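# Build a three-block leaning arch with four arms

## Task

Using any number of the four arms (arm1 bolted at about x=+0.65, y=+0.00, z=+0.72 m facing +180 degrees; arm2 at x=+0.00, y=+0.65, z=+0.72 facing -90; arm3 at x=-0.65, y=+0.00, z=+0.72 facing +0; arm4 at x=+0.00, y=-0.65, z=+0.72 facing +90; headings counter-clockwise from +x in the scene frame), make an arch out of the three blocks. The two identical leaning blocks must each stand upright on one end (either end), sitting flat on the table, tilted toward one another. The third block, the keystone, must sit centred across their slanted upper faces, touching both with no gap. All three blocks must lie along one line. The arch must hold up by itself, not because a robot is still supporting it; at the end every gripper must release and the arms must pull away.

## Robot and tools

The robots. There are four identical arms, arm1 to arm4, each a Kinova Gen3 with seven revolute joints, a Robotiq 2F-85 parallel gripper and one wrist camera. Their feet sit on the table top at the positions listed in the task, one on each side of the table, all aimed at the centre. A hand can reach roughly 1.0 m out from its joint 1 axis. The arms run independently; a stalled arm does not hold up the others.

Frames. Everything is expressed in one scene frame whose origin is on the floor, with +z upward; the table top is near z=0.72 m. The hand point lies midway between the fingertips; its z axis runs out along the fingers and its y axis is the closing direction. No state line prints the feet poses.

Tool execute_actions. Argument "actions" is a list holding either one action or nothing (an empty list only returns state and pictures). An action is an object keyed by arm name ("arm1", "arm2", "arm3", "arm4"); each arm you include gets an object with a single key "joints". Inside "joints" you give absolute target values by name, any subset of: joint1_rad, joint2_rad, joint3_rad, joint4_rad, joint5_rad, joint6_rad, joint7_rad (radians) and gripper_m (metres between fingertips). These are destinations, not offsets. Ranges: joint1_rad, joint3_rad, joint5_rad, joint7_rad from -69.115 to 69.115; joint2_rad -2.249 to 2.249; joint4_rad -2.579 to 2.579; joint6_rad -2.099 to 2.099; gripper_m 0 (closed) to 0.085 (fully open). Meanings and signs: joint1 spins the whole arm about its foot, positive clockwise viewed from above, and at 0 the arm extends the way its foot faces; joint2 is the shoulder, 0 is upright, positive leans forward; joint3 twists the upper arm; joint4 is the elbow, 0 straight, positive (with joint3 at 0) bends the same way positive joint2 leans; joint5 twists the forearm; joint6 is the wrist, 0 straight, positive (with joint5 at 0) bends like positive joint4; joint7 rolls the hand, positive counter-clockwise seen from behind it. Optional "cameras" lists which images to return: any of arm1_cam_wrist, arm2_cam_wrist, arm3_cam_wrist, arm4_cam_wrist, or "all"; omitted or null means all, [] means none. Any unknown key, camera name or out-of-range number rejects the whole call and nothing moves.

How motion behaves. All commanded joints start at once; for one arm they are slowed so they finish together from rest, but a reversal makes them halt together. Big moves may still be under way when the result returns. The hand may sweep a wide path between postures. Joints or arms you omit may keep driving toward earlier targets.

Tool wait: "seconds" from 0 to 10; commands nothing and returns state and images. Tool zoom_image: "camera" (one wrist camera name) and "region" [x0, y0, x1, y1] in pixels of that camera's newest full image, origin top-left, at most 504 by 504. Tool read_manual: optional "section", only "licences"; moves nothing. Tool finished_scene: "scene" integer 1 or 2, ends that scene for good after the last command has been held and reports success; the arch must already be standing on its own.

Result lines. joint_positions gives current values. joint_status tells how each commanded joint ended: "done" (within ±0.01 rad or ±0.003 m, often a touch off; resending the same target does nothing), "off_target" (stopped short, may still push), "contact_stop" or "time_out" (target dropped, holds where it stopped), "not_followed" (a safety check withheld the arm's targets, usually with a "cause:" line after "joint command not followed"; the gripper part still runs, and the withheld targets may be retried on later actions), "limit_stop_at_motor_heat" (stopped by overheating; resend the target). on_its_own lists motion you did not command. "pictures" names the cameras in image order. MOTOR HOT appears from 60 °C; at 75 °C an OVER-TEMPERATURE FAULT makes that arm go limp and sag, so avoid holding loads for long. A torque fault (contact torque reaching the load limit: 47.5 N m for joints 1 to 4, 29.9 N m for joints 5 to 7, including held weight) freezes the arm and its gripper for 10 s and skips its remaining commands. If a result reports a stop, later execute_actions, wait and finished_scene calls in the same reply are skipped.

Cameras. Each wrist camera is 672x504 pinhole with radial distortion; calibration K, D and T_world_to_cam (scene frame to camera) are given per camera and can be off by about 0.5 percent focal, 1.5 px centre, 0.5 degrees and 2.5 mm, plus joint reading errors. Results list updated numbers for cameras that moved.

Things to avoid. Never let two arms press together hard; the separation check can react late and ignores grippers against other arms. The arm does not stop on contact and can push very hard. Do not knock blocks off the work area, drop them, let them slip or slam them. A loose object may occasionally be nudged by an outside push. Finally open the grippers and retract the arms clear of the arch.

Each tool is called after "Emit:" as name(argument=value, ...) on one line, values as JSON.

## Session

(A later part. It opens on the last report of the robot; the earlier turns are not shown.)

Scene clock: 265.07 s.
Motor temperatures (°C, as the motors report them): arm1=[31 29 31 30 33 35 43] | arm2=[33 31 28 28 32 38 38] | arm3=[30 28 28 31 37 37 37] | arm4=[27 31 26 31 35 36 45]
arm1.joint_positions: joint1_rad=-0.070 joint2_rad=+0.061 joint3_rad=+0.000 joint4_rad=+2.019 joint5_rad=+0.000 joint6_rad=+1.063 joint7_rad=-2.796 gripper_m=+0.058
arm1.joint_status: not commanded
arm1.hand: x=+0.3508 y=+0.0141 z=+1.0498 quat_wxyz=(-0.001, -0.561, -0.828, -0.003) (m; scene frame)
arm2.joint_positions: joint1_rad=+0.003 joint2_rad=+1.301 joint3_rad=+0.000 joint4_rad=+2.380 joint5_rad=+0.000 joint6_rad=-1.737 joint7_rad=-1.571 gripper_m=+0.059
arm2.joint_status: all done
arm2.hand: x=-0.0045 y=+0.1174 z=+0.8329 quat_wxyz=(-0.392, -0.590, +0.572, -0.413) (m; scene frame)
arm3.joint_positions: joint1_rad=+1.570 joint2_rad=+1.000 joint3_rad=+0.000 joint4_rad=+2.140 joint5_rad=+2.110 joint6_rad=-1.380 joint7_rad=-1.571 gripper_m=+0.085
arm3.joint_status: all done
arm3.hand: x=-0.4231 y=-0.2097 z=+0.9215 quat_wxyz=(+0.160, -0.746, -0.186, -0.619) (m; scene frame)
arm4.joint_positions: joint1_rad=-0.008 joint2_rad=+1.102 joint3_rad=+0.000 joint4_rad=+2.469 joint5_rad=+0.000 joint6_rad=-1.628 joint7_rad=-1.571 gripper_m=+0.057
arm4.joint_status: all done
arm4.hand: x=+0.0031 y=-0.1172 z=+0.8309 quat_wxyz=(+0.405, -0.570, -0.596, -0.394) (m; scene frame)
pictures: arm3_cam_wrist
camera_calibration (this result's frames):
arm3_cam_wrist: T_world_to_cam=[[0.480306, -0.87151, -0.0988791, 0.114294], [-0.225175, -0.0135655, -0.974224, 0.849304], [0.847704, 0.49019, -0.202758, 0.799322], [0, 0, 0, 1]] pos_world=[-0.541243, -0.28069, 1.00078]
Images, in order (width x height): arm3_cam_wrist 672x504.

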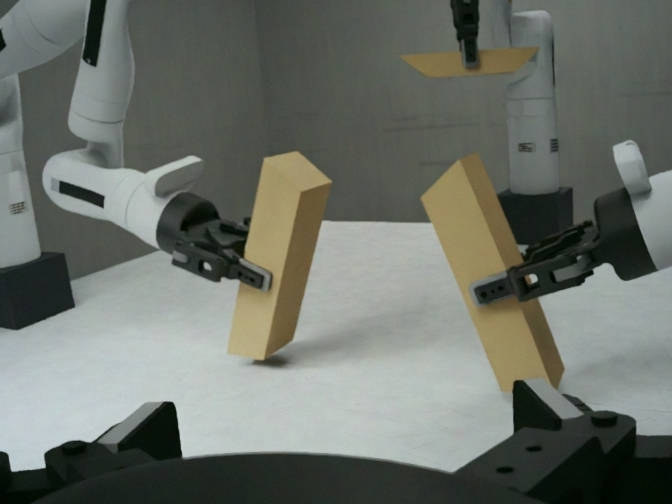

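Emit:
execute_actions(actions=[{"arm1":{"joints":{"joint1_rad":-0.0735,"joint2_rad":0.9443,"joint4_rad":0.7534,"joint6_rad":1.4439,"joint7_rad":-3.144}},"arm3":{"joints":{"gripper_m":0.0}},"arm2":{"joints":{"joint2_rad":1.3153,"joint4_rad":2.368,"joint6_rad":-1.746}},"arm4":{"joints":{"joint2_rad":1.1193,"joint4_rad":2.4611,"joint6_rad":-1.6432}}}], cameras=["arm3_cam_wrist","arm1_cam_wrist"])

Emit:
zoom_image(camera="arm3_cam_wrist", region=[200, 280, 600, 440])

Emit:
zoom_image(camera="arm3_cam_wrist", region=[230, 60, 530, 240])

Scene clock: 302.47 s.
Motor temperatures (°C, as the motors report them): arm1=[31 29 31 30 33 35 43] | arm2=[33 31 28 28 32 38 38] | arm3=[30 28 28 31 37 37 37] | arm4=[27 32 26 31 35 36 45]
arm1.joint_positions: joint1_rad=-0.074 joint2_rad=+0.946 joint3_rad=+0.000 joint4_rad=+0.754 joint5_rad=+0.000 joint6_rad=+1.444 joint7_rad=-3.144 gripper_m=+0.058
arm1.joint_status: all done
arm1.hand: x=-0.0014 y=-0.0001 z=+0.9873 quat_wxyz=(-0.001, -0.695, -0.719, -0.003) (m; scene frame)
arm2.joint_positions: joint1_rad=+0.003 joint2_rad=+1.318 joint3_rad=+0.000 joint4_rad=+2.369 joint5_rad=+0.000 joint6_rad=-1.744 joint7_rad=-1.571 gripper_m=+0.059
arm2.joint_status: all done
arm2.hand: x=-0.0045 y=+0.1172 z=+0.8269 quat_wxyz=(-0.392, -0.590, +0.572, -0.413) (m; scene frame)
arm3.joint_positions: joint1_rad=+1.570 joint2_rad=+1.000 joint3_rad=+0.000 joint4_rad=+2.140 joint5_rad=+2.110 joint6_rad=-1.380 joint7_rad=-1.571 gripper_m=+0.000
arm3.joint_status: all done
arm3.hand: x=-0.4232 y=-0.2097 z=+0.9214 quat_wxyz=(+0.160, -0.746, -0.186, -0.619) (m; scene frame)
arm4.joint_positions: joint1_rad=-0.008 joint2_rad=+1.122 joint3_rad=+0.000 joint4_rad=+2.462 joint5_rad=+0.000 joint6_rad=-1.641 joint7_rad=-1.571 gripper_m=+0.057
arm4.joint_status: all done
arm4.hand: x=+0.0032 y=-0.1170 z=+0.8250 quat_wxyz=(+0.405, -0.570, -0.596, -0.394) (m; scene frame)
pictures: arm1_cam_wrist, arm3_cam_wrist
camera_calibration (this result's frames):
arm1_cam_wrist: T_world_to_cam=[[0.997304, 0.0724198, -0.0118595, 0.00144588], [0.0714508, -0.995115, -0.068122, 0.135734], [-0.016735, 0.067091, -0.997607, 1.12416], [0, 0, 0, 1]] pos_world=[0.00767253, 0.0595455, 1.13073]
arm3_cam_wrist: T_world_to_cam=[[0.480118, -0.871605, -0.0989542, 0.114252], [-0.225165, -0.0134259, -0.974228, 0.849316], [0.847813, 0.490026, -0.202701, 0.799332], [0, 0, 0, 1]] pos_world=[-0.541302, -0.280708, 1.00076]
Images, in order (width x height): arm1_cam_wrist 672x504, arm3_cam_wrist 672x504.

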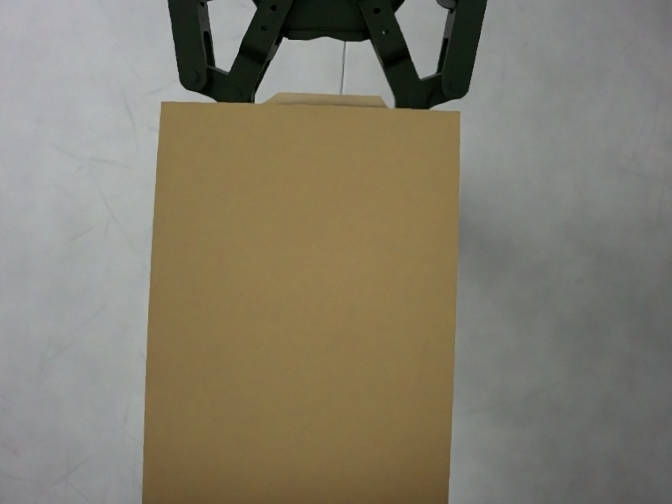

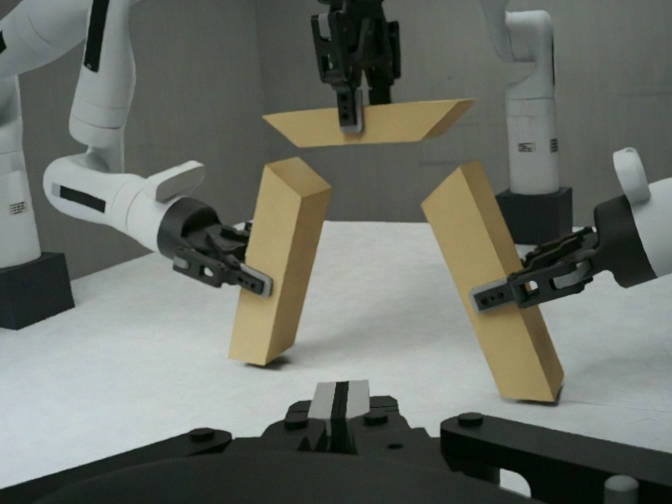

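Region (200, 280, 600, 440) of arm3_cam_wrist's 672x504 image, scaled by 1.260; it fills the top 202 rows of this view, and the rest is white.

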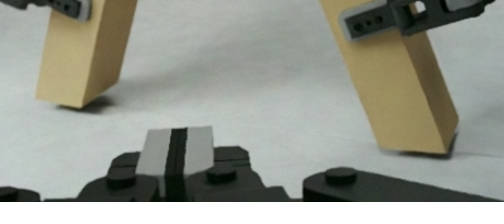

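Region (230, 60, 530, 240) of arm3_cam_wrist's 672x504 image, scaled by 1.680; it fills the top 302 rows of this view, and the rest is white.

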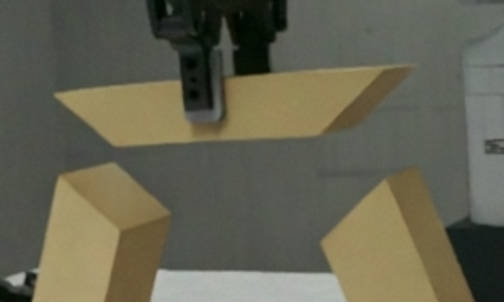

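Emit:
zoom_image(camera="arm3_cam_wrist", region=[215, 320, 315, 385])

Emit:
zoom_image(camera="arm3_cam_wrist", region=[480, 355, 580, 420])

Region (215, 320, 315, 385) of arm3_cam_wrist's 672x504 image, scaled by 5.040; it fills the top 328 rows of this view, and the rest is white.

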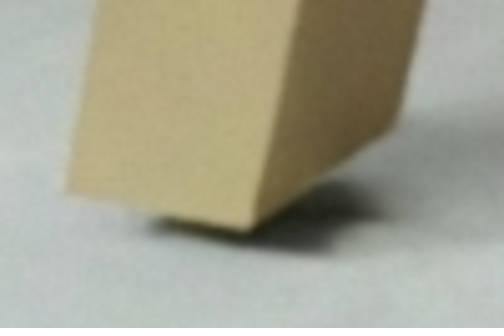

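Region (480, 355, 580, 420) of arm3_cam_wrist's 672x504 image, scaled by 5.040; it fills the top 328 rows of this view, and the rest is white.

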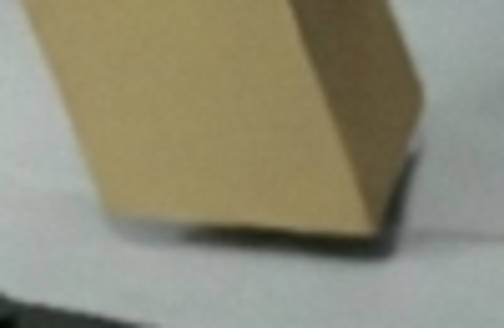

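Emit:
execute_actions(actions=[{"arm2":{"joints":{"joint2_rad":1.3327,"joint4_rad":2.3572,"joint6_rad":-1.7526}},"arm4":{"joints":{"joint2_rad":1.1329,"joint4_rad":2.4562,"joint6_rad":-1.652}}}], cameras=["arm3_cam_wrist"])

Emit:
zoom_image(camera="arm3_cam_wrist", region=[215, 320, 315, 385])

Emit:
zoom_image(camera="arm3_cam_wrist", region=[480, 355, 580, 420])

Scene clock: 322.77 s.
Motor temperatures (°C, as the motors report them): arm1=[31 30 31 30 33 35 43] | arm2=[33 32 28 28 32 38 38] | arm3=[30 28 28 31 37 37 37] | arm4=[27 32 26 31 35 36 45]
arm1.joint_positions: joint1_rad=-0.074 joint2_rad=+0.946 joint3_rad=+0.000 joint4_rad=+0.754 joint5_rad=+0.000 joint6_rad=+1.444 joint7_rad=-3.144 gripper_m=+0.058
arm1.joint_status: not commanded
arm1.hand: x=-0.0014 y=-0.0001 z=+0.9872 quat_wxyz=(-0.001, -0.695, -0.719, -0.003) (m; scene frame)
arm2.joint_positions: joint1_rad=+0.003 joint2_rad=+1.335 joint3_rad=+0.000 joint4_rad=+2.358 joint5_rad=+0.000 joint6_rad=-1.750 joint7_rad=-1.571 gripper_m=+0.059
arm2.joint_status: all done
arm2.hand: x=-0.0044 y=+0.1171 z=+0.8210 quat_wxyz=(-0.392, -0.590, +0.572, -0.413) (m; scene frame)
arm3.joint_positions: joint1_rad=+1.570 joint2_rad=+1.000 joint3_rad=+0.000 joint4_rad=+2.140 joint5_rad=+2.110 joint6_rad=-1.380 joint7_rad=-1.571 gripper_m=+0.000
arm3.joint_status: not commanded
arm3.hand: x=-0.4232 y=-0.2097 z=+0.9214 quat_wxyz=(+0.160, -0.746, -0.186, -0.619) (m; scene frame)
arm4.joint_positions: joint1_rad=-0.008 joint2_rad=+1.135 joint3_rad=+0.000 joint4_rad=+2.457 joint5_rad=+0.000 joint6_rad=-1.650 joint7_rad=-1.571 gripper_m=+0.057
arm4.joint_status: all done
arm4.hand: x=+0.0032 y=-0.1170 z=+0.8211 quat_wxyz=(+0.405, -0.570, -0.596, -0.394) (m; scene frame)
pictures: arm3_cam_wrist
camera_calibration (this result's frames):
arm3_cam_wrist: T_world_to_cam=[[0.480118, -0.871605, -0.098954, 0.114252], [-0.225166, -0.0134263, -0.974228, 0.849315], [0.847813, 0.490026, -0.202702, 0.799333], [0, 0, 0, 1]] pos_world=[-0.541302, -0.280708, 1.00076]
Images, in order (width x height): arm3_cam_wrist 672x504.

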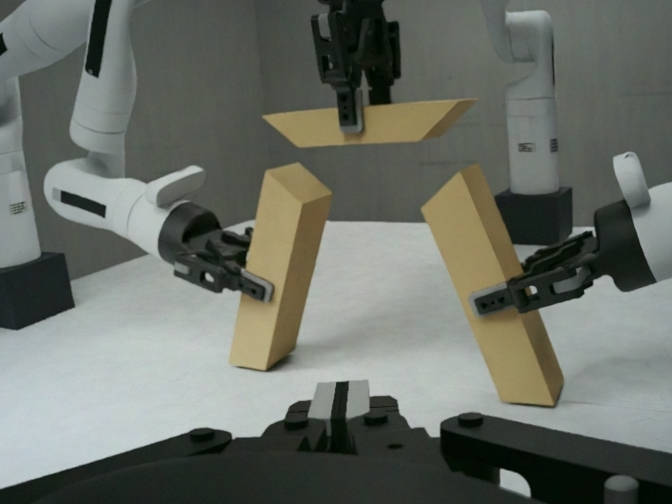

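Region (215, 320, 315, 385) of arm3_cam_wrist's 672x504 image, scaled by 5.040; it fills the top 328 rows of this view, and the rest is white.

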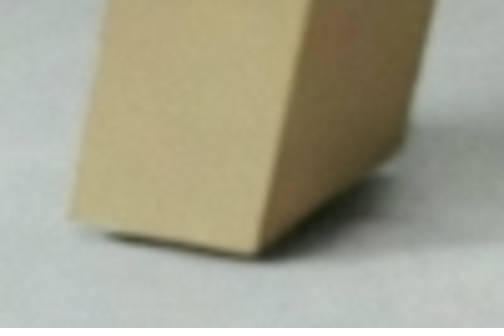

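Region (480, 355, 580, 420) of arm3_cam_wrist's 672x504 image, scaled by 5.040; it fills the top 328 rows of this view, and the rest is white.

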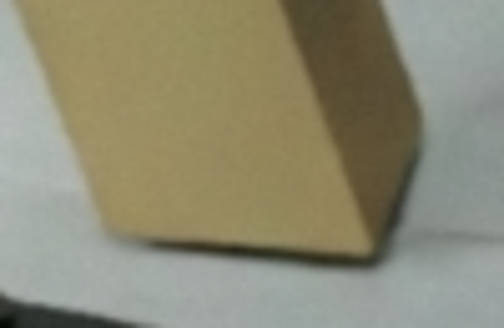

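Emit:
execute_actions(actions=[{"arm1":{"joints":{"joint2_rad":0.9716,"joint4_rad":0.841,"joint6_rad":1.329}},"arm2":{"joints":{"joint2_rad":1.3414,"joint4_rad":2.3518,"joint6_rad":-1.7559}},"arm4":{"joints":{"joint2_rad":1.1431,"joint4_rad":2.4525,"joint6_rad":-1.6586}}}])

Emit:
zoom_image(camera="arm3_cam_wrist", region=[240, 110, 500, 240])

Emit:
zoom_image(camera="arm3_cam_wrist", region=[215, 320, 315, 385])

Emit:
zoom_image(camera="arm3_cam_wrist", region=[480, 355, 580, 420])

Scene clock: 337.90 s.
Motor temperatures (°C, as the motors report them): arm1=[31 31 31 30 33 35 43] | arm2=[33 32 28 28 32 38 38] | arm3=[30 28 28 31 37 37 37] | arm4=[27 32 26 30 35 36 45]
arm1.joint_positions: joint1_rad=-0.074 joint2_rad=+0.973 joint3_rad=+0.000 joint4_rad=+0.842 joint5_rad=+0.000 joint6_rad=+1.329 joint7_rad=-3.144 gripper_m=+0.058
arm1.joint_status: all done
arm1.hand: x=-0.0011 y=+0.0001 z=+0.9423 quat_wxyz=(-0.001, -0.695, -0.719, -0.003) (m; scene frame)
arm2.joint_positions: joint1_rad=+0.003 joint2_rad=+1.344 joint3_rad=+0.000 joint4_rad=+2.353 joint5_rad=+0.000 joint6_rad=-1.753 joint7_rad=-1.571 gripper_m=+0.059
arm2.joint_status: all done
arm2.hand: x=-0.0044 y=+0.1172 z=+0.8179 quat_wxyz=(-0.392, -0.590, +0.572, -0.413) (m; scene frame)
arm3.joint_positions: joint1_rad=+1.570 joint2_rad=+1.000 joint3_rad=+0.000 joint4_rad=+2.140 joint5_rad=+2.110 joint6_rad=-1.380 joint7_rad=-1.571 gripper_m=+0.000
arm3.joint_status: not commanded
arm3.hand: x=-0.4232 y=-0.2097 z=+0.9214 quat_wxyz=(+0.160, -0.746, -0.186, -0.619) (m; scene frame)
arm4.joint_positions: joint1_rad=-0.008 joint2_rad=+1.146 joint3_rad=+0.000 joint4_rad=+2.453 joint5_rad=+0.000 joint6_rad=-1.656 joint7_rad=-1.571 gripper_m=+0.057
arm4.joint_status: all done
arm4.hand: x=+0.0032 y=-0.1171 z=+0.8181 quat_wxyz=(+0.405, -0.570, -0.596, -0.394) (m; scene frame)
pictures: arm1_cam_wrist, arm2_cam_wrist, arm3_cam_wrist, arm4_cam_wrist
camera_calibration (this result's frames):
arm1_cam_wrist: T_world_to_cam=[[0.997305, 0.0724164, -0.0117517, 0.000499212], [0.0714547, -0.995115, -0.0681186, 0.132789], [-0.0166271, 0.0670953, -0.997608, 1.0793], [0, 0, 0, 1]] pos_world=[0.00795937, 0.0596887, 1.08577]
arm2_cam_wrist: T_world_to_cam=[[-0.994498, -0.0480239, -0.0931033, 0.0908808], [0.0635879, 0.42956, -0.900797, 0.719422], [0.0832533, -0.90176, -0.424143, 0.605287], [0, 0, 0, 1]] pos_world=[-0.00575785, 0.241153, 0.913242]
arm3_cam_wrist: T_world_to_cam=[[0.480118, -0.871605, -0.098954, 0.114252], [-0.225166, -0.0134262, -0.974228, 0.849316], [0.847813, 0.490026, -0.202702, 0.799332], [0, 0, 0, 1]] pos_world=[-0.541302, -0.280708, 1.00076]
arm4_cam_wrist: T_world_to_cam=[[0.992785, 0.119766, 0.00586121, 0.017894], [0.0487259, -0.35828, -0.932342, 0.774119], [-0.109563, 0.9259, -0.361531, 0.550143], [0, 0, 0, 1]] pos_world=[0.00479047, -0.234169, 0.920532]
Images, in order (width x height): arm1_cam_wrist 672x504, arm2_cam_wrist 672x504, arm3_cam_wrist 672x504, arm4_cam_wrist 672x504.

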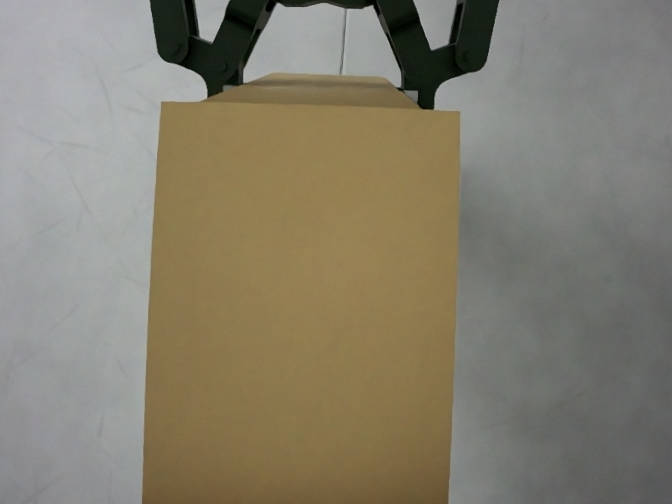

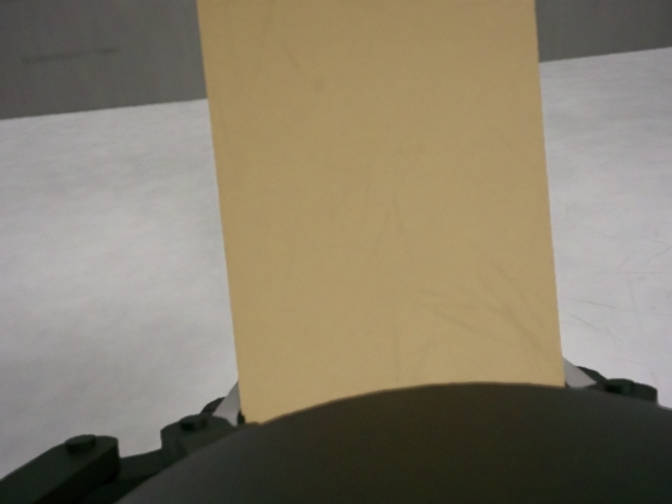

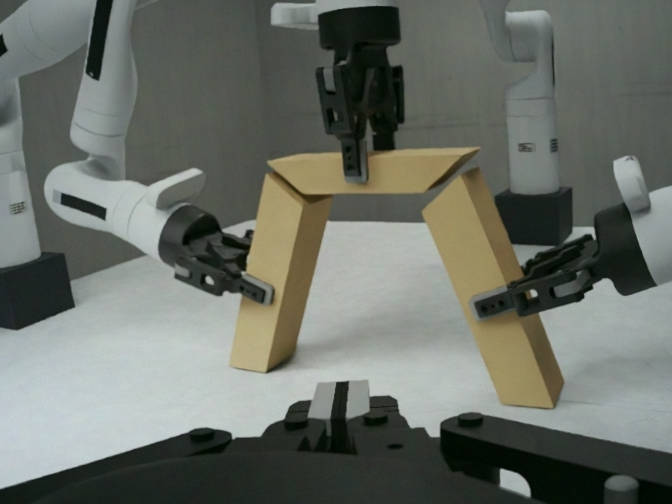

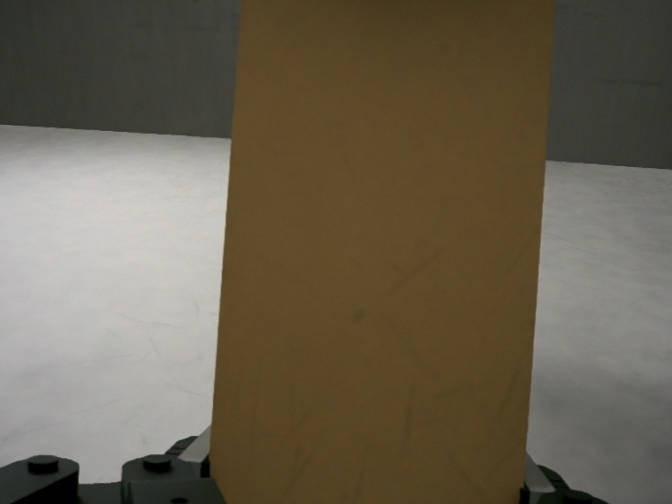

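Region (240, 110, 500, 240) of arm3_cam_wrist's 672x504 image, scaled by 1.938.

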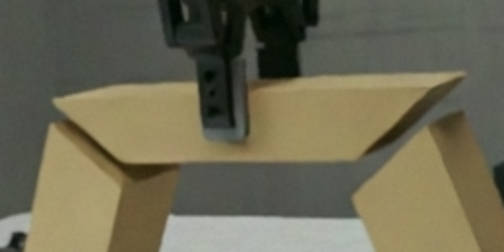

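Region (215, 320, 315, 385) of arm3_cam_wrist's 672x504 image, scaled by 5.040; it fills the top 328 rows of this view, and the rest is white.

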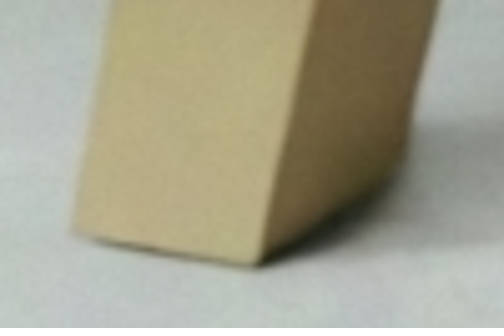

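Region (480, 355, 580, 420) of arm3_cam_wrist's 672x504 image, scaled by 5.040; it fills the top 328 rows of this view, and the rest is white.

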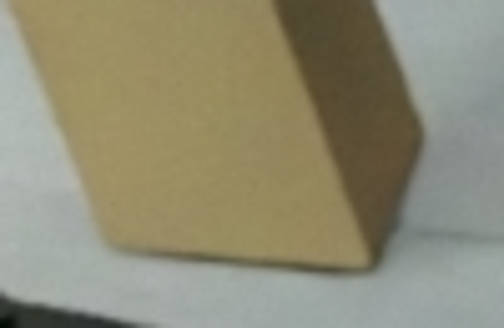

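Emit:
zoom_image(camera="arm3_cam_wrist", region=[400, 135, 500, 225])

Emit:
zoom_image(camera="arm3_cam_wrist", region=[250, 140, 350, 220])

Region (400, 135, 500, 225) of arm3_cam_wrist's 672x504 image, scaled by 5.040; it fills the top 454 rows of this view, and the rest is white.

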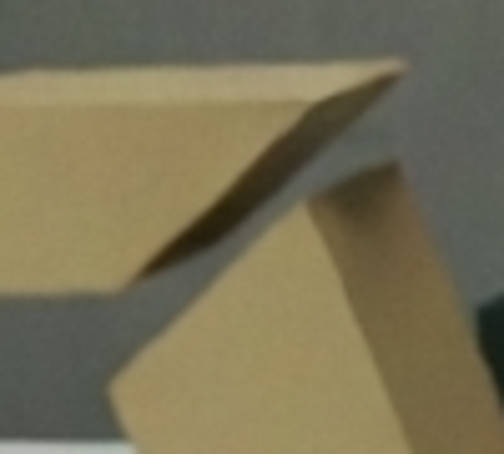

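Region (250, 140, 350, 220) of arm3_cam_wrist's 672x504 image, scaled by 5.040; it fills the top 403 rows of this view, and the rest is white.

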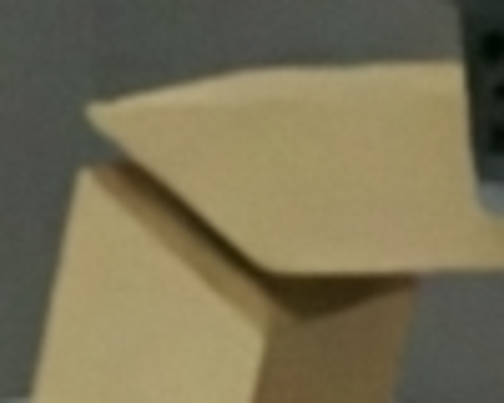

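Emit:
execute_actions(actions=[{"arm1":{"joints":{"joint1_rad":-0.077,"joint2_rad":0.9785,"joint4_rad":0.8605,"joint5_rad":0.018,"joint6_rad":1.3026}}}], cameras=["arm3_cam_wrist","arm1_cam_wrist","arm4_cam_wrist"])

Emit:
zoom_image(camera="arm3_cam_wrist", region=[400, 135, 500, 225])

Emit:
zoom_image(camera="arm3_cam_wrist", region=[250, 140, 350, 220])

Scene clock: 370.27 s.
Motor temperatures (°C, as the motors report them): arm1=[31 32 31 30 33 35 43] | arm2=[33 32 28 28 32 38 38] | arm3=[30 28 28 31 37 37 37] | arm4=[27 33 26 30 35 36 45]
arm1.joint_positions: joint1_rad=-0.077 joint2_rad=+0.980 joint3_rad=+0.000 joint4_rad=+0.861 joint5_rad=+0.018 joint6_rad=+1.303 joint7_rad=-3.144 gripper_m=+0.058
arm1.joint_status: all done
arm1.hand: x=-0.0008 y=+0.0032 z=+0.9320 quat_wxyz=(+0.005, -0.692, -0.722, -0.009) (m; scene frame)
arm2.joint_positions: joint1_rad=+0.003 joint2_rad=+1.344 joint3_rad=+0.000 joint4_rad=+2.353 joint5_rad=+0.000 joint6_rad=-1.753 joint7_rad=-1.571 gripper_m=+0.059
arm2.joint_status: not commanded
arm2.hand: x=-0.0044 y=+0.1172 z=+0.8178 quat_wxyz=(-0.392, -0.590, +0.572, -0.413) (m; scene frame)
arm3.joint_positions: joint1_rad=+1.570 joint2_rad=+1.000 joint3_rad=+0.000 joint4_rad=+2.140 joint5_rad=+2.110 joint6_rad=-1.380 joint7_rad=-1.571 gripper_m=+0.000
arm3.joint_status: not commanded
arm3.hand: x=-0.4232 y=-0.2097 z=+0.9214 quat_wxyz=(+0.160, -0.746, -0.186, -0.619) (m; scene frame)
arm4.joint_positions: joint1_rad=-0.008 joint2_rad=+1.146 joint3_rad=+0.000 joint4_rad=+2.453 joint5_rad=+0.000 joint6_rad=-1.656 joint7_rad=-1.571 gripper_m=+0.057
arm4.joint_status: not commanded
arm4.hand: x=+0.0032 y=-0.1171 z=+0.8181 quat_wxyz=(+0.405, -0.570, -0.596, -0.394) (m; scene frame)
pictures: arm1_cam_wrist, arm3_cam_wrist, arm4_cam_wrist
camera_calibration (this result's frames):
arm1_cam_wrist: T_world_to_cam=[[0.996654, 0.0809757, -0.0111239, -0.000754032], [0.0797395, -0.993159, -0.0853089, 0.151212], [-0.0179557, 0.0841364, -0.996292, 1.0675], [0, 0, 0, 1]] pos_world=[0.00786174, 0.0604228, 1.07644]
arm3_cam_wrist: T_world_to_cam=[[0.480118, -0.871605, -0.0989543, 0.114252], [-0.225166, -0.0134258, -0.974228, 0.849316], [0.847813, 0.490026, -0.202701, 0.799332], [0, 0, 0, 1]] pos_world=[-0.541302, -0.280708, 1.00076]
arm4_cam_wrist: T_world_to_cam=[[0.992785, 0.119766, 0.00586105, 0.0178942], [0.0487259, -0.358282, -0.932341, 0.774117], [-0.109563, 0.9259, -0.361532, 0.550144], [0, 0, 0, 1]] pos_world=[0.00479049, -0.234169, 0.920531]
Images, in order (width x height): arm1_cam_wrist 672x504, arm3_cam_wrist 672x504, arm4_cam_wrist 672x504.

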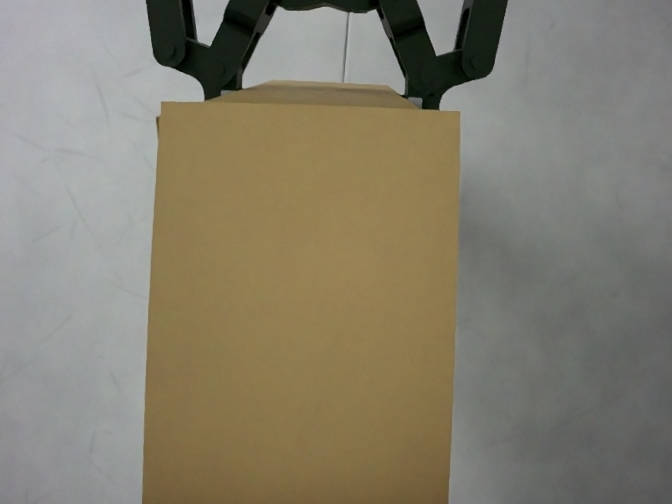

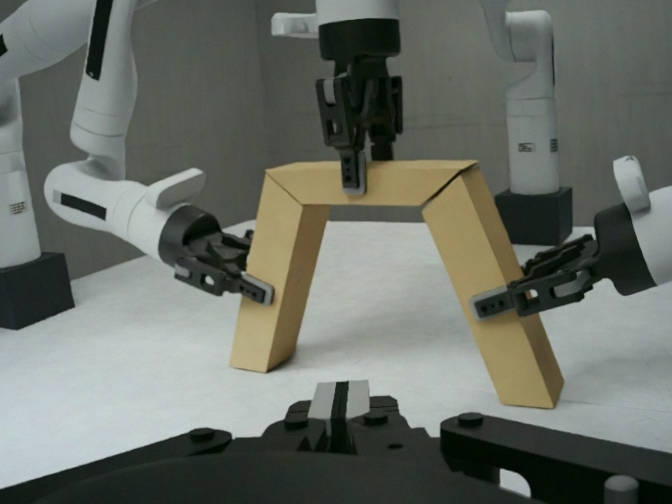

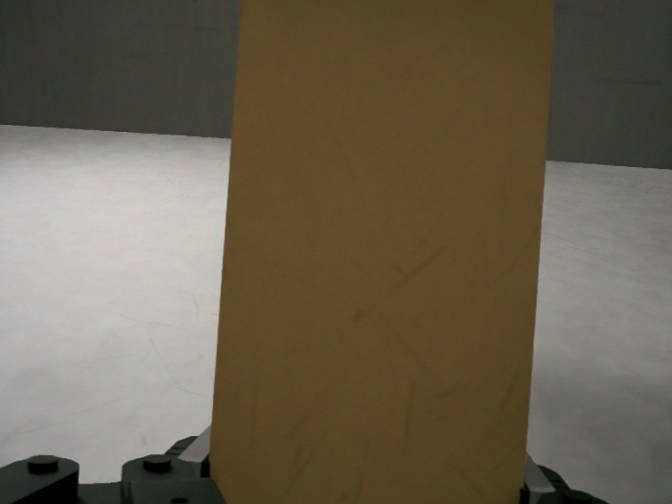

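Region (400, 135, 500, 225) of arm3_cam_wrist's 672x504 image, scaled by 5.040; it fills the top 454 rows of this view, and the rest is white.

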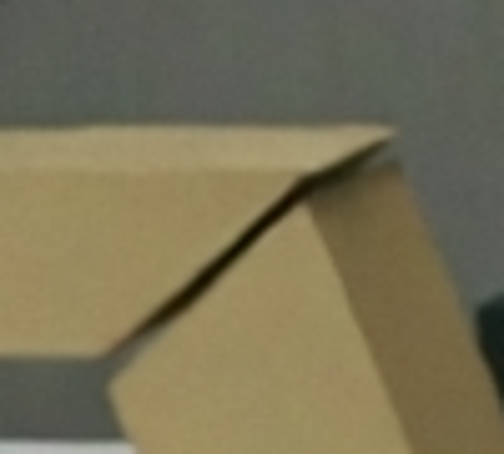

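Region (250, 140, 350, 220) of arm3_cam_wrist's 672x504 image, scaled by 5.040; it fills the top 403 rows of this view, and the rest is white.

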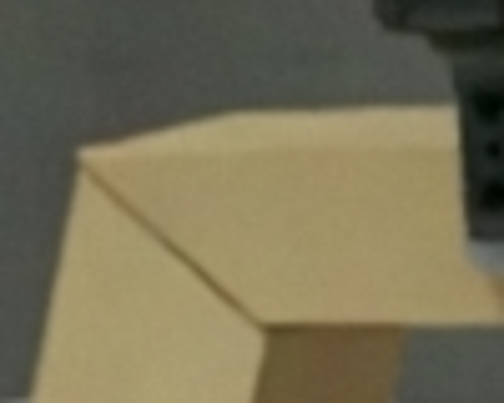

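Emit:
execute_actions(actions=[{"arm1":{"joints":{"joint1_rad":-0.083,"joint2_rad":0.9864,"joint4_rad":0.8531,"joint5_rad":0.026,"joint6_rad":1.3021}}}], cameras=["arm3_cam_wrist","arm1_cam_wrist"])

Emit:
zoom_image(camera="arm3_cam_wrist", region=[400, 135, 500, 225])

Emit:
zoom_image(camera="arm3_cam_wrist", region=[250, 140, 350, 220])

Scene clock: 383.07 s.
Motor temperatures (°C, as the motors report them): arm1=[31 32 31 30 33 35 43] | arm2=[33 32 28 28 32 38 38] | arm3=[30 29 28 31 37 37 37] | arm4=[27 33 26 30 35 36 45]
arm1.joint_positions: joint1_rad=-0.083 joint2_rad=+0.987 joint3_rad=+0.000 joint4_rad=+0.854 joint5_rad=+0.026 joint6_rad=+1.303 joint7_rad=-3.144 gripper_m=+0.058
arm1.joint_status: all done
arm1.hand: x=-0.0028 y=+0.0017 z=+0.9297 quat_wxyz=(+0.008, -0.689, -0.725, -0.012) (m; scene frame)
arm2.joint_positions: joint1_rad=+0.003 joint2_rad=+1.345 joint3_rad=+0.000 joint4_rad=+2.353 joint5_rad=+0.000 joint6_rad=-1.753 joint7_rad=-1.571 gripper_m=+0.059
arm2.joint_status: not commanded
arm2.hand: x=-0.0046 y=+0.1175 z=+0.8173 quat_wxyz=(-0.392, -0.591, +0.572, -0.412) (m; scene frame)
arm3.joint_positions: joint1_rad=+1.570 joint2_rad=+1.000 joint3_rad=+0.000 joint4_rad=+2.140 joint5_rad=+2.110 joint6_rad=-1.380 joint7_rad=-1.571 gripper_m=+0.000
arm3.joint_status: not commanded
arm3.hand: x=-0.4232 y=-0.2097 z=+0.9214 quat_wxyz=(+0.160, -0.746, -0.186, -0.619) (m; scene frame)
arm4.joint_positions: joint1_rad=-0.008 joint2_rad=+1.146 joint3_rad=+0.000 joint4_rad=+2.454 joint5_rad=+0.000 joint6_rad=-1.656 joint7_rad=-1.571 gripper_m=+0.057
arm4.joint_status: not commanded
arm4.hand: x=+0.0031 y=-0.1173 z=+0.8177 quat_wxyz=(+0.405, -0.570, -0.597, -0.393) (m; scene frame)
pictures: arm1_cam_wrist, arm3_cam_wrist
camera_calibration (this result's frames):
arm1_cam_wrist: T_world_to_cam=[[0.995961, 0.0890604, -0.0114313, 0.00161527], [0.0876224, -0.991809, -0.0929411, 0.156755], [-0.0196151, 0.091564, -0.995606, 1.06471], [0, 0, 0, 1]] pos_world=[0.00554028, 0.0578384, 1.07462]
arm3_cam_wrist: T_world_to_cam=[[0.480118, -0.871605, -0.098954, 0.114252], [-0.225166, -0.0134262, -0.974228, 0.849316], [0.847813, 0.490026, -0.202702, 0.799332], [0, 0, 0, 1]] pos_world=[-0.541302, -0.280708, 1.00076]
Images, in order (width x height): arm1_cam_wrist 672x504, arm3_cam_wrist 672x504.

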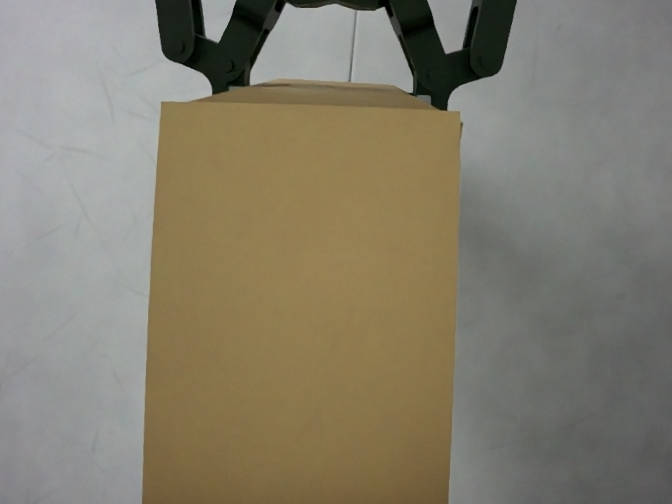

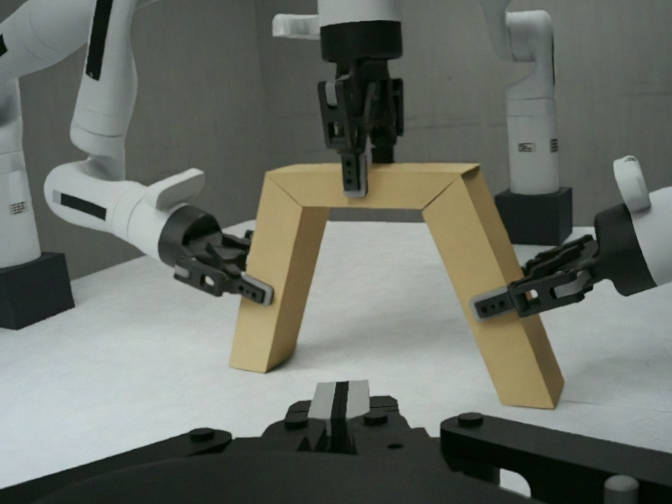

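Region (400, 135, 500, 225) of arm3_cam_wrist's 672x504 image, scaled by 5.040; it fills the top 454 rows of this view, and the rest is white.

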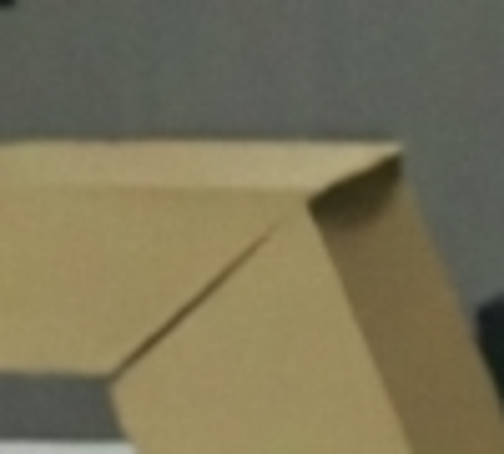

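Region (250, 140, 350, 220) of arm3_cam_wrist's 672x504 image, scaled by 5.040; it fills the top 403 rows of this view, and the rest is white.

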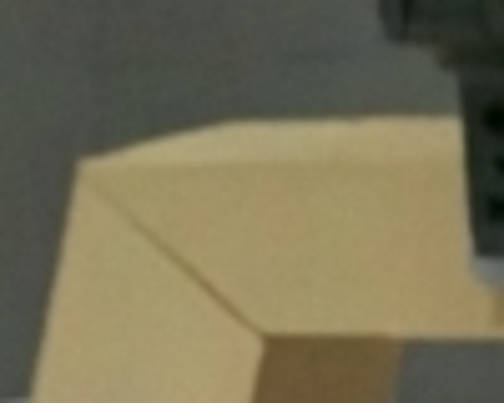

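Emit:
execute_actions(actions=[{"arm1":{"joints":{"gripper_m":0.085}}}], cameras=[])

Emit:
execute_actions(actions=[{"arm2":{"joints":{"gripper_m":0.085}},"arm4":{"joints":{"gripper_m":0.085}},"arm1":{"joints":{"joint2_rad":0.9443,"joint4_rad":0.7534,"joint6_rad":1.4439}}}], cameras=["arm3_cam_wrist","arm1_cam_wrist"])

Emit:
zoom_image(camera="arm3_cam_wrist", region=[240, 130, 500, 240])

Scene clock: 393.47 s.
Motor temperatures (°C, as the motors report them): arm1=[31 32 31 30 33 35 43] | arm2=[33 33 28 28 32 38 38] | arm3=[30 29 28 31 37 37 37] | arm4=[27 33 26 30 35 36 45]
arm1.joint_positions: joint1_rad=-0.083 joint2_rad=+0.986 joint3_rad=+0.000 joint4_rad=+0.853 joint5_rad=+0.026 joint6_rad=+1.302 joint7_rad=-3.144 gripper_m=+0.085
arm1.joint_status: all done
arm1.hand: x=-0.0033 y=+0.0016 z=+0.9306 quat_wxyz=(+0.009, -0.689, -0.725, -0.011) (m; scene frame)
arm2.joint_positions: joint1_rad=+0.003 joint2_rad=+1.345 joint3_rad=+0.000 joint4_rad=+2.353 joint5_rad=+0.000 joint6_rad=-1.753 joint7_rad=-1.571 gripper_m=+0.059
arm2.joint_status: not commanded
arm2.hand: x=-0.0043 y=+0.1176 z=+0.8171 quat_wxyz=(-0.392, -0.591, +0.572, -0.412) (m; scene frame)
arm3.joint_positions: joint1_rad=+1.570 joint2_rad=+1.000 joint3_rad=+0.000 joint4_rad=+2.140 joint5_rad=+2.110 joint6_rad=-1.380 joint7_rad=-1.571 gripper_m=+0.000
arm3.joint_status: not commanded
arm3.hand: x=-0.4232 y=-0.2097 z=+0.9214 quat_wxyz=(+0.160, -0.746, -0.186, -0.619) (m; scene frame)
arm4.joint_positions: joint1_rad=-0.008 joint2_rad=+1.147 joint3_rad=+0.000 joint4_rad=+2.454 joint5_rad=+0.000 joint6_rad=-1.656 joint7_rad=-1.571 gripper_m=+0.057
arm4.joint_status: not commanded
arm4.hand: x=+0.0032 y=-0.1175 z=+0.8173 quat_wxyz=(+0.405, -0.571, -0.597, -0.393) (m; scene frame)
pictures: none
No camera images: the call's "cameras" was empty. Leave "cameras" out to get every camera's image.

Scene clock: 394.40 s.
Motor temperatures (°C, as the motors report them): arm1=[31 32 31 30 33 35 43] | arm2=[33 33 28 28 32 38 38] | arm3=[30 29 28 31 37 37 37] | arm4=[27 33 26 30 35 36 45]
arm1.joint_positions: joint1_rad=-0.083 joint2_rad=+0.944 joint3_rad=+0.000 joint4_rad=+0.753 joint5_rad=+0.026 joint6_rad=+1.444 joint7_rad=-3.144 gripper_m=+0.085
arm1.joint_status: all done
arm1.hand: x=-0.0022 y=+0.0017 z=+0.9888 quat_wxyz=(+0.009, -0.690, -0.724, -0.011) (m; scene frame)
arm2.joint_positions: joint1_rad=+0.003 joint2_rad=+1.341 joint3_rad=+0.000 joint4_rad=+2.352 joint5_rad=+0.000 joint6_rad=-1.756 joint7_rad=-1.571 gripper_m=+0.085
arm2.joint_status: all done
arm2.hand: x=-0.0043 y=+0.1159 z=+0.8201 quat_wxyz=(-0.394, -0.589, +0.571, -0.415) (m; scene frame)
arm3.joint_positions: joint1_rad=+1.570 joint2_rad=+1.000 joint3_rad=+0.000 joint4_rad=+2.140 joint5_rad=+2.110 joint6_rad=-1.380 joint7_rad=-1.571 gripper_m=+0.000
arm3.joint_status: not commanded
arm3.hand: x=-0.4232 y=-0.2097 z=+0.9214 quat_wxyz=(+0.160, -0.746, -0.186, -0.619) (m; scene frame)
arm4.joint_positions: joint1_rad=-0.008 joint2_rad=+1.143 joint3_rad=+0.000 joint4_rad=+2.452 joint5_rad=+0.000 joint6_rad=-1.659 joint7_rad=-1.571 gripper_m=+0.085
arm4.joint_status: all done
arm4.hand: x=+0.0032 y=-0.1159 z=+0.8202 quat_wxyz=(+0.407, -0.569, -0.595, -0.396) (m; scene frame)
pictures: arm1_cam_wrist, arm3_cam_wrist
camera_calibration (this result's frames):
arm1_cam_wrist: T_world_to_cam=[[0.996237, 0.0856155, -0.0135174, 0.00382067], [0.0839808, -0.992036, -0.0938718, 0.163186], [-0.0214467, 0.0923833, -0.995493, 1.12341], [0, 0, 0, 1]] pos_world=[0.00658269, 0.0577745, 1.13372]
arm3_cam_wrist: T_world_to_cam=[[0.480118, -0.871605, -0.0989539, 0.114252], [-0.225166, -0.0134263, -0.974228, 0.849316], [0.847813, 0.490026, -0.202702, 0.799333], [0, 0, 0, 1]] pos_world=[-0.541302, -0.280708, 1.00076]
Images, in order (width x height): arm1_cam_wrist 672x504, arm3_cam_wrist 672x504.

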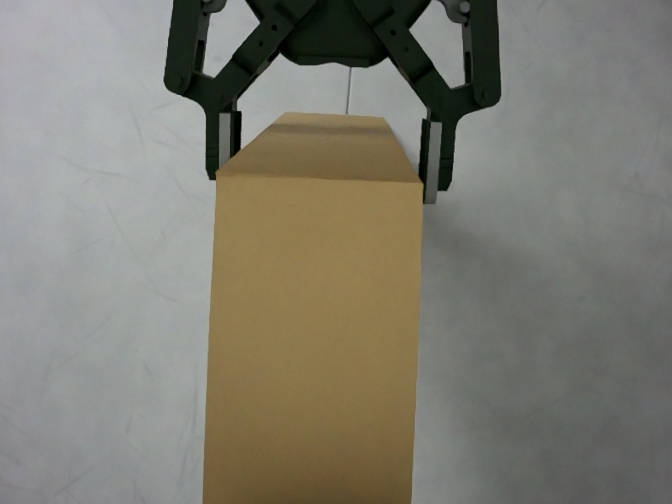

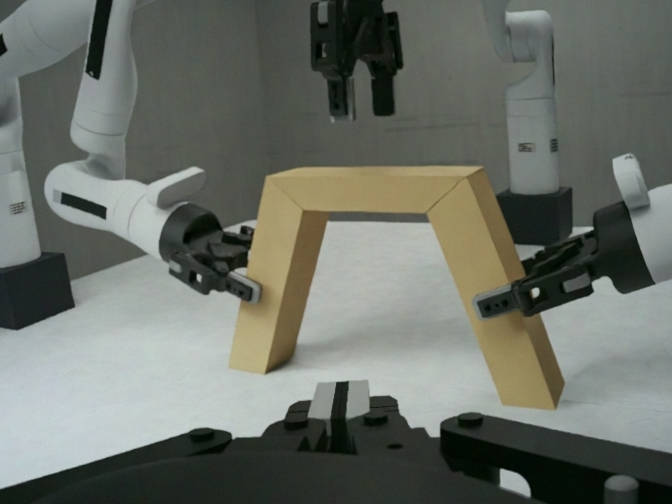

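Region (240, 130, 500, 240) of arm3_cam_wrist's 672x504 image, scaled by 1.938; it fills the top 213 rows of this view, and the rest is white.

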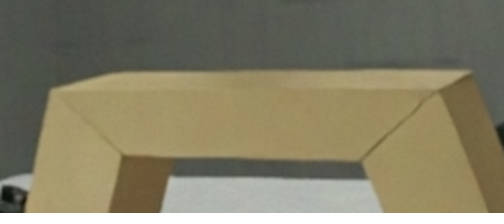

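Emit:
execute_actions(actions=[{"arm2":{"joints":{"joint2_rad":0.8,"joint4_rad":2.5,"joint6_rad":-0.7}},"arm4":{"joints":{"joint2_rad":0.75,"joint4_rad":2.5,"joint6_rad":-0.65}},"arm1":{"joints":{"joint2_rad":0.1,"joint4_rad":1.5,"joint5_rad":0,"joint6_rad":1.54}}}], cameras=["arm3_cam_wrist","arm4_cam_wrist"])

Scene clock: 407.27 s.
Motor temperatures (°C, as the motors report them): arm1=[31 33 31 30 33 35 43] | arm2=[33 33 28 28 32 38 38] | arm3=[30 29 28 31 37 37 37] | arm4=[27 33 26 30 35 36 45]
arm1.joint_positions: joint1_rad=-0.083 joint2_rad=+0.100 joint3_rad=+0.000 joint4_rad=+1.500 joint5_rad=+0.000 joint6_rad=+1.540 joint7_rad=-3.144 gripper_m=+0.085
arm1.joint_status: all done
arm1.hand: x=+0.2930 y=+0.0070 z=+1.1924 quat_wxyz=(+0.000, -0.691, -0.723, -0.002) (m; scene frame)
arm2.joint_positions: joint1_rad=+0.003 joint2_rad=+0.800 joint3_rad=+0.000 joint4_rad=+2.500 joint5_rad=+0.000 joint6_rad=-0.700 joint7_rad=-1.571 gripper_m=+0.085
arm2.joint_status: all done
arm2.hand: x=-0.0090 y=+0.2387 z=+0.8181 quat_wxyz=(-0.187, -0.692, +0.668, -0.200) (m; scene frame)
arm3.joint_positions: joint1_rad=+1.570 joint2_rad=+1.000 joint3_rad=+0.000 joint4_rad=+2.140 joint5_rad=+2.110 joint6_rad=-1.380 joint7_rad=-1.571 gripper_m=+0.000
arm3.joint_status: not commanded
arm3.hand: x=-0.4232 y=-0.2097 z=+0.9214 quat_wxyz=(+0.160, -0.746, -0.186, -0.619) (m; scene frame)
arm4.joint_positions: joint1_rad=-0.008 joint2_rad=+0.750 joint3_rad=+0.000 joint4_rad=+2.500 joint5_rad=+0.000 joint6_rad=-0.650 joint7_rad=-1.571 gripper_m=+0.085
arm4.joint_status: all done
arm4.hand: x=+0.0084 y=-0.2381 z=+0.7681 quat_wxyz=(+0.191, -0.667, -0.695, -0.189) (m; scene frame)
pictures: arm3_cam_wrist, arm4_cam_wrist
camera_calibration (this result's frames):
arm3_cam_wrist: T_world_to_cam=[[0.480118, -0.871605, -0.098954, 0.114252], [-0.225166, -0.0134262, -0.974228, 0.849316], [0.847813, 0.490026, -0.202701, 0.799332], [0, 0, 0, 1]] pos_world=[-0.541302, -0.280708, 1.00076]
arm4_cam_wrist: T_world_to_cam=[[0.993887, 0.101735, -0.0428703, 0.0606383], [0.0649567, -0.852883, -0.518046, 0.247763], [-0.0892671, 0.512095, -0.854278, 0.924458], [0, 0, 0, 1]] pos_world=[0.00616221, -0.268267, 0.920696]
Images, in order (width x height): arm3_cam_wrist 672x504, arm4_cam_wrist 672x504.

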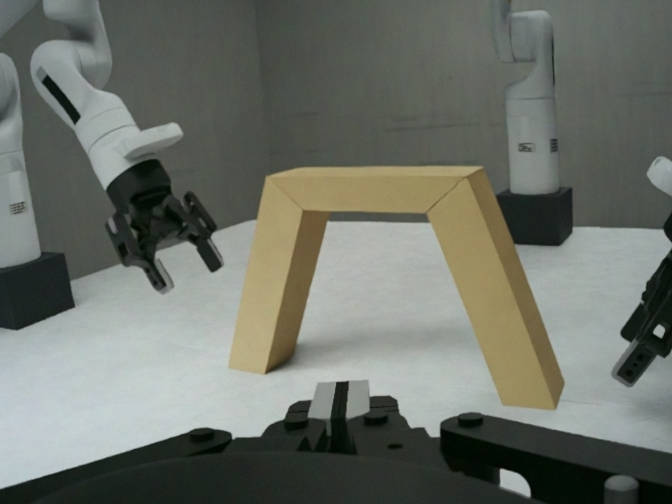

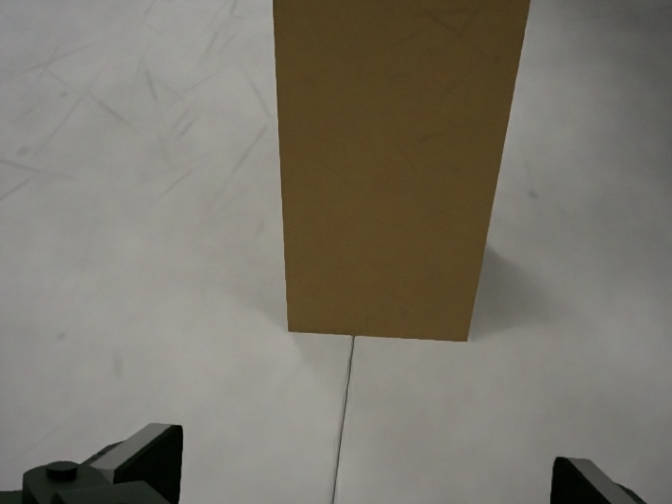

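Move a little further clear for safety.

Emit:
execute_actions(actions=[{"arm2":{"joints":{"joint2_rad":0.4,"joint6_rad":0.2}},"arm4":{"joints":{"joint2_rad":0.4,"joint6_rad":0.2}}}], cameras=[])

Emit:
finished_scene(scene=1)

Scene clock: 414.90 s.
Motor temperatures (°C, as the motors report them): arm1=[31 32 31 30 33 35 43] | arm2=[33 32 28 28 32 38 38] | arm3=[30 29 28 31 37 37 37] | arm4=[27 33 26 30 35 36 45]
arm1.joint_positions: joint1_rad=-0.083 joint2_rad=+0.100 joint3_rad=+0.000 joint4_rad=+1.500 joint5_rad=+0.000 joint6_rad=+1.540 joint7_rad=-3.144 gripper_m=+0.085
arm1.joint_status: not commanded
arm1.hand: x=+0.2930 y=+0.0070 z=+1.1925 quat_wxyz=(+0.000, -0.691, -0.723, -0.002) (m; scene frame)
arm2.joint_positions: joint1_rad=+0.003 joint2_rad=+0.400 joint3_rad=+0.000 joint4_rad=+2.500 joint5_rad=+0.000 joint6_rad=+0.200 joint7_rad=-1.571 gripper_m=+0.085
arm2.joint_status: all done
arm2.hand: x=-0.0157 y=+0.4000 z=+0.8712 quat_wxyz=(-0.016, -0.720, +0.693, -0.023) (m; scene frame)
arm3.joint_positions: joint1_rad=+1.570 joint2_rad=+1.000 joint3_rad=+0.000 joint4_rad=+2.140 joint5_rad=+2.110 joint6_rad=-1.380 joint7_rad=-1.571 gripper_m=+0.000
arm3.joint_status: not commanded
arm3.hand: x=-0.4232 y=-0.2097 z=+0.9214 quat_wxyz=(+0.160, -0.746, -0.186, -0.619) (m; scene frame)
arm4.joint_positions: joint1_rad=-0.008 joint2_rad=+0.400 joint3_rad=+0.000 joint4_rad=+2.500 joint5_rad=+0.000 joint6_rad=+0.200 joint7_rad=-1.571 gripper_m=+0.085
arm4.joint_status: all done
arm4.hand: x=+0.0145 y=-0.3994 z=+0.8104 quat_wxyz=(+0.013, -0.693, -0.721, -0.018) (m; scene frame)
pictures: none
No camera images: the call's "cameras" was empty. Leave "cameras" out to get every camera's image.

The scene is finished: the task was done.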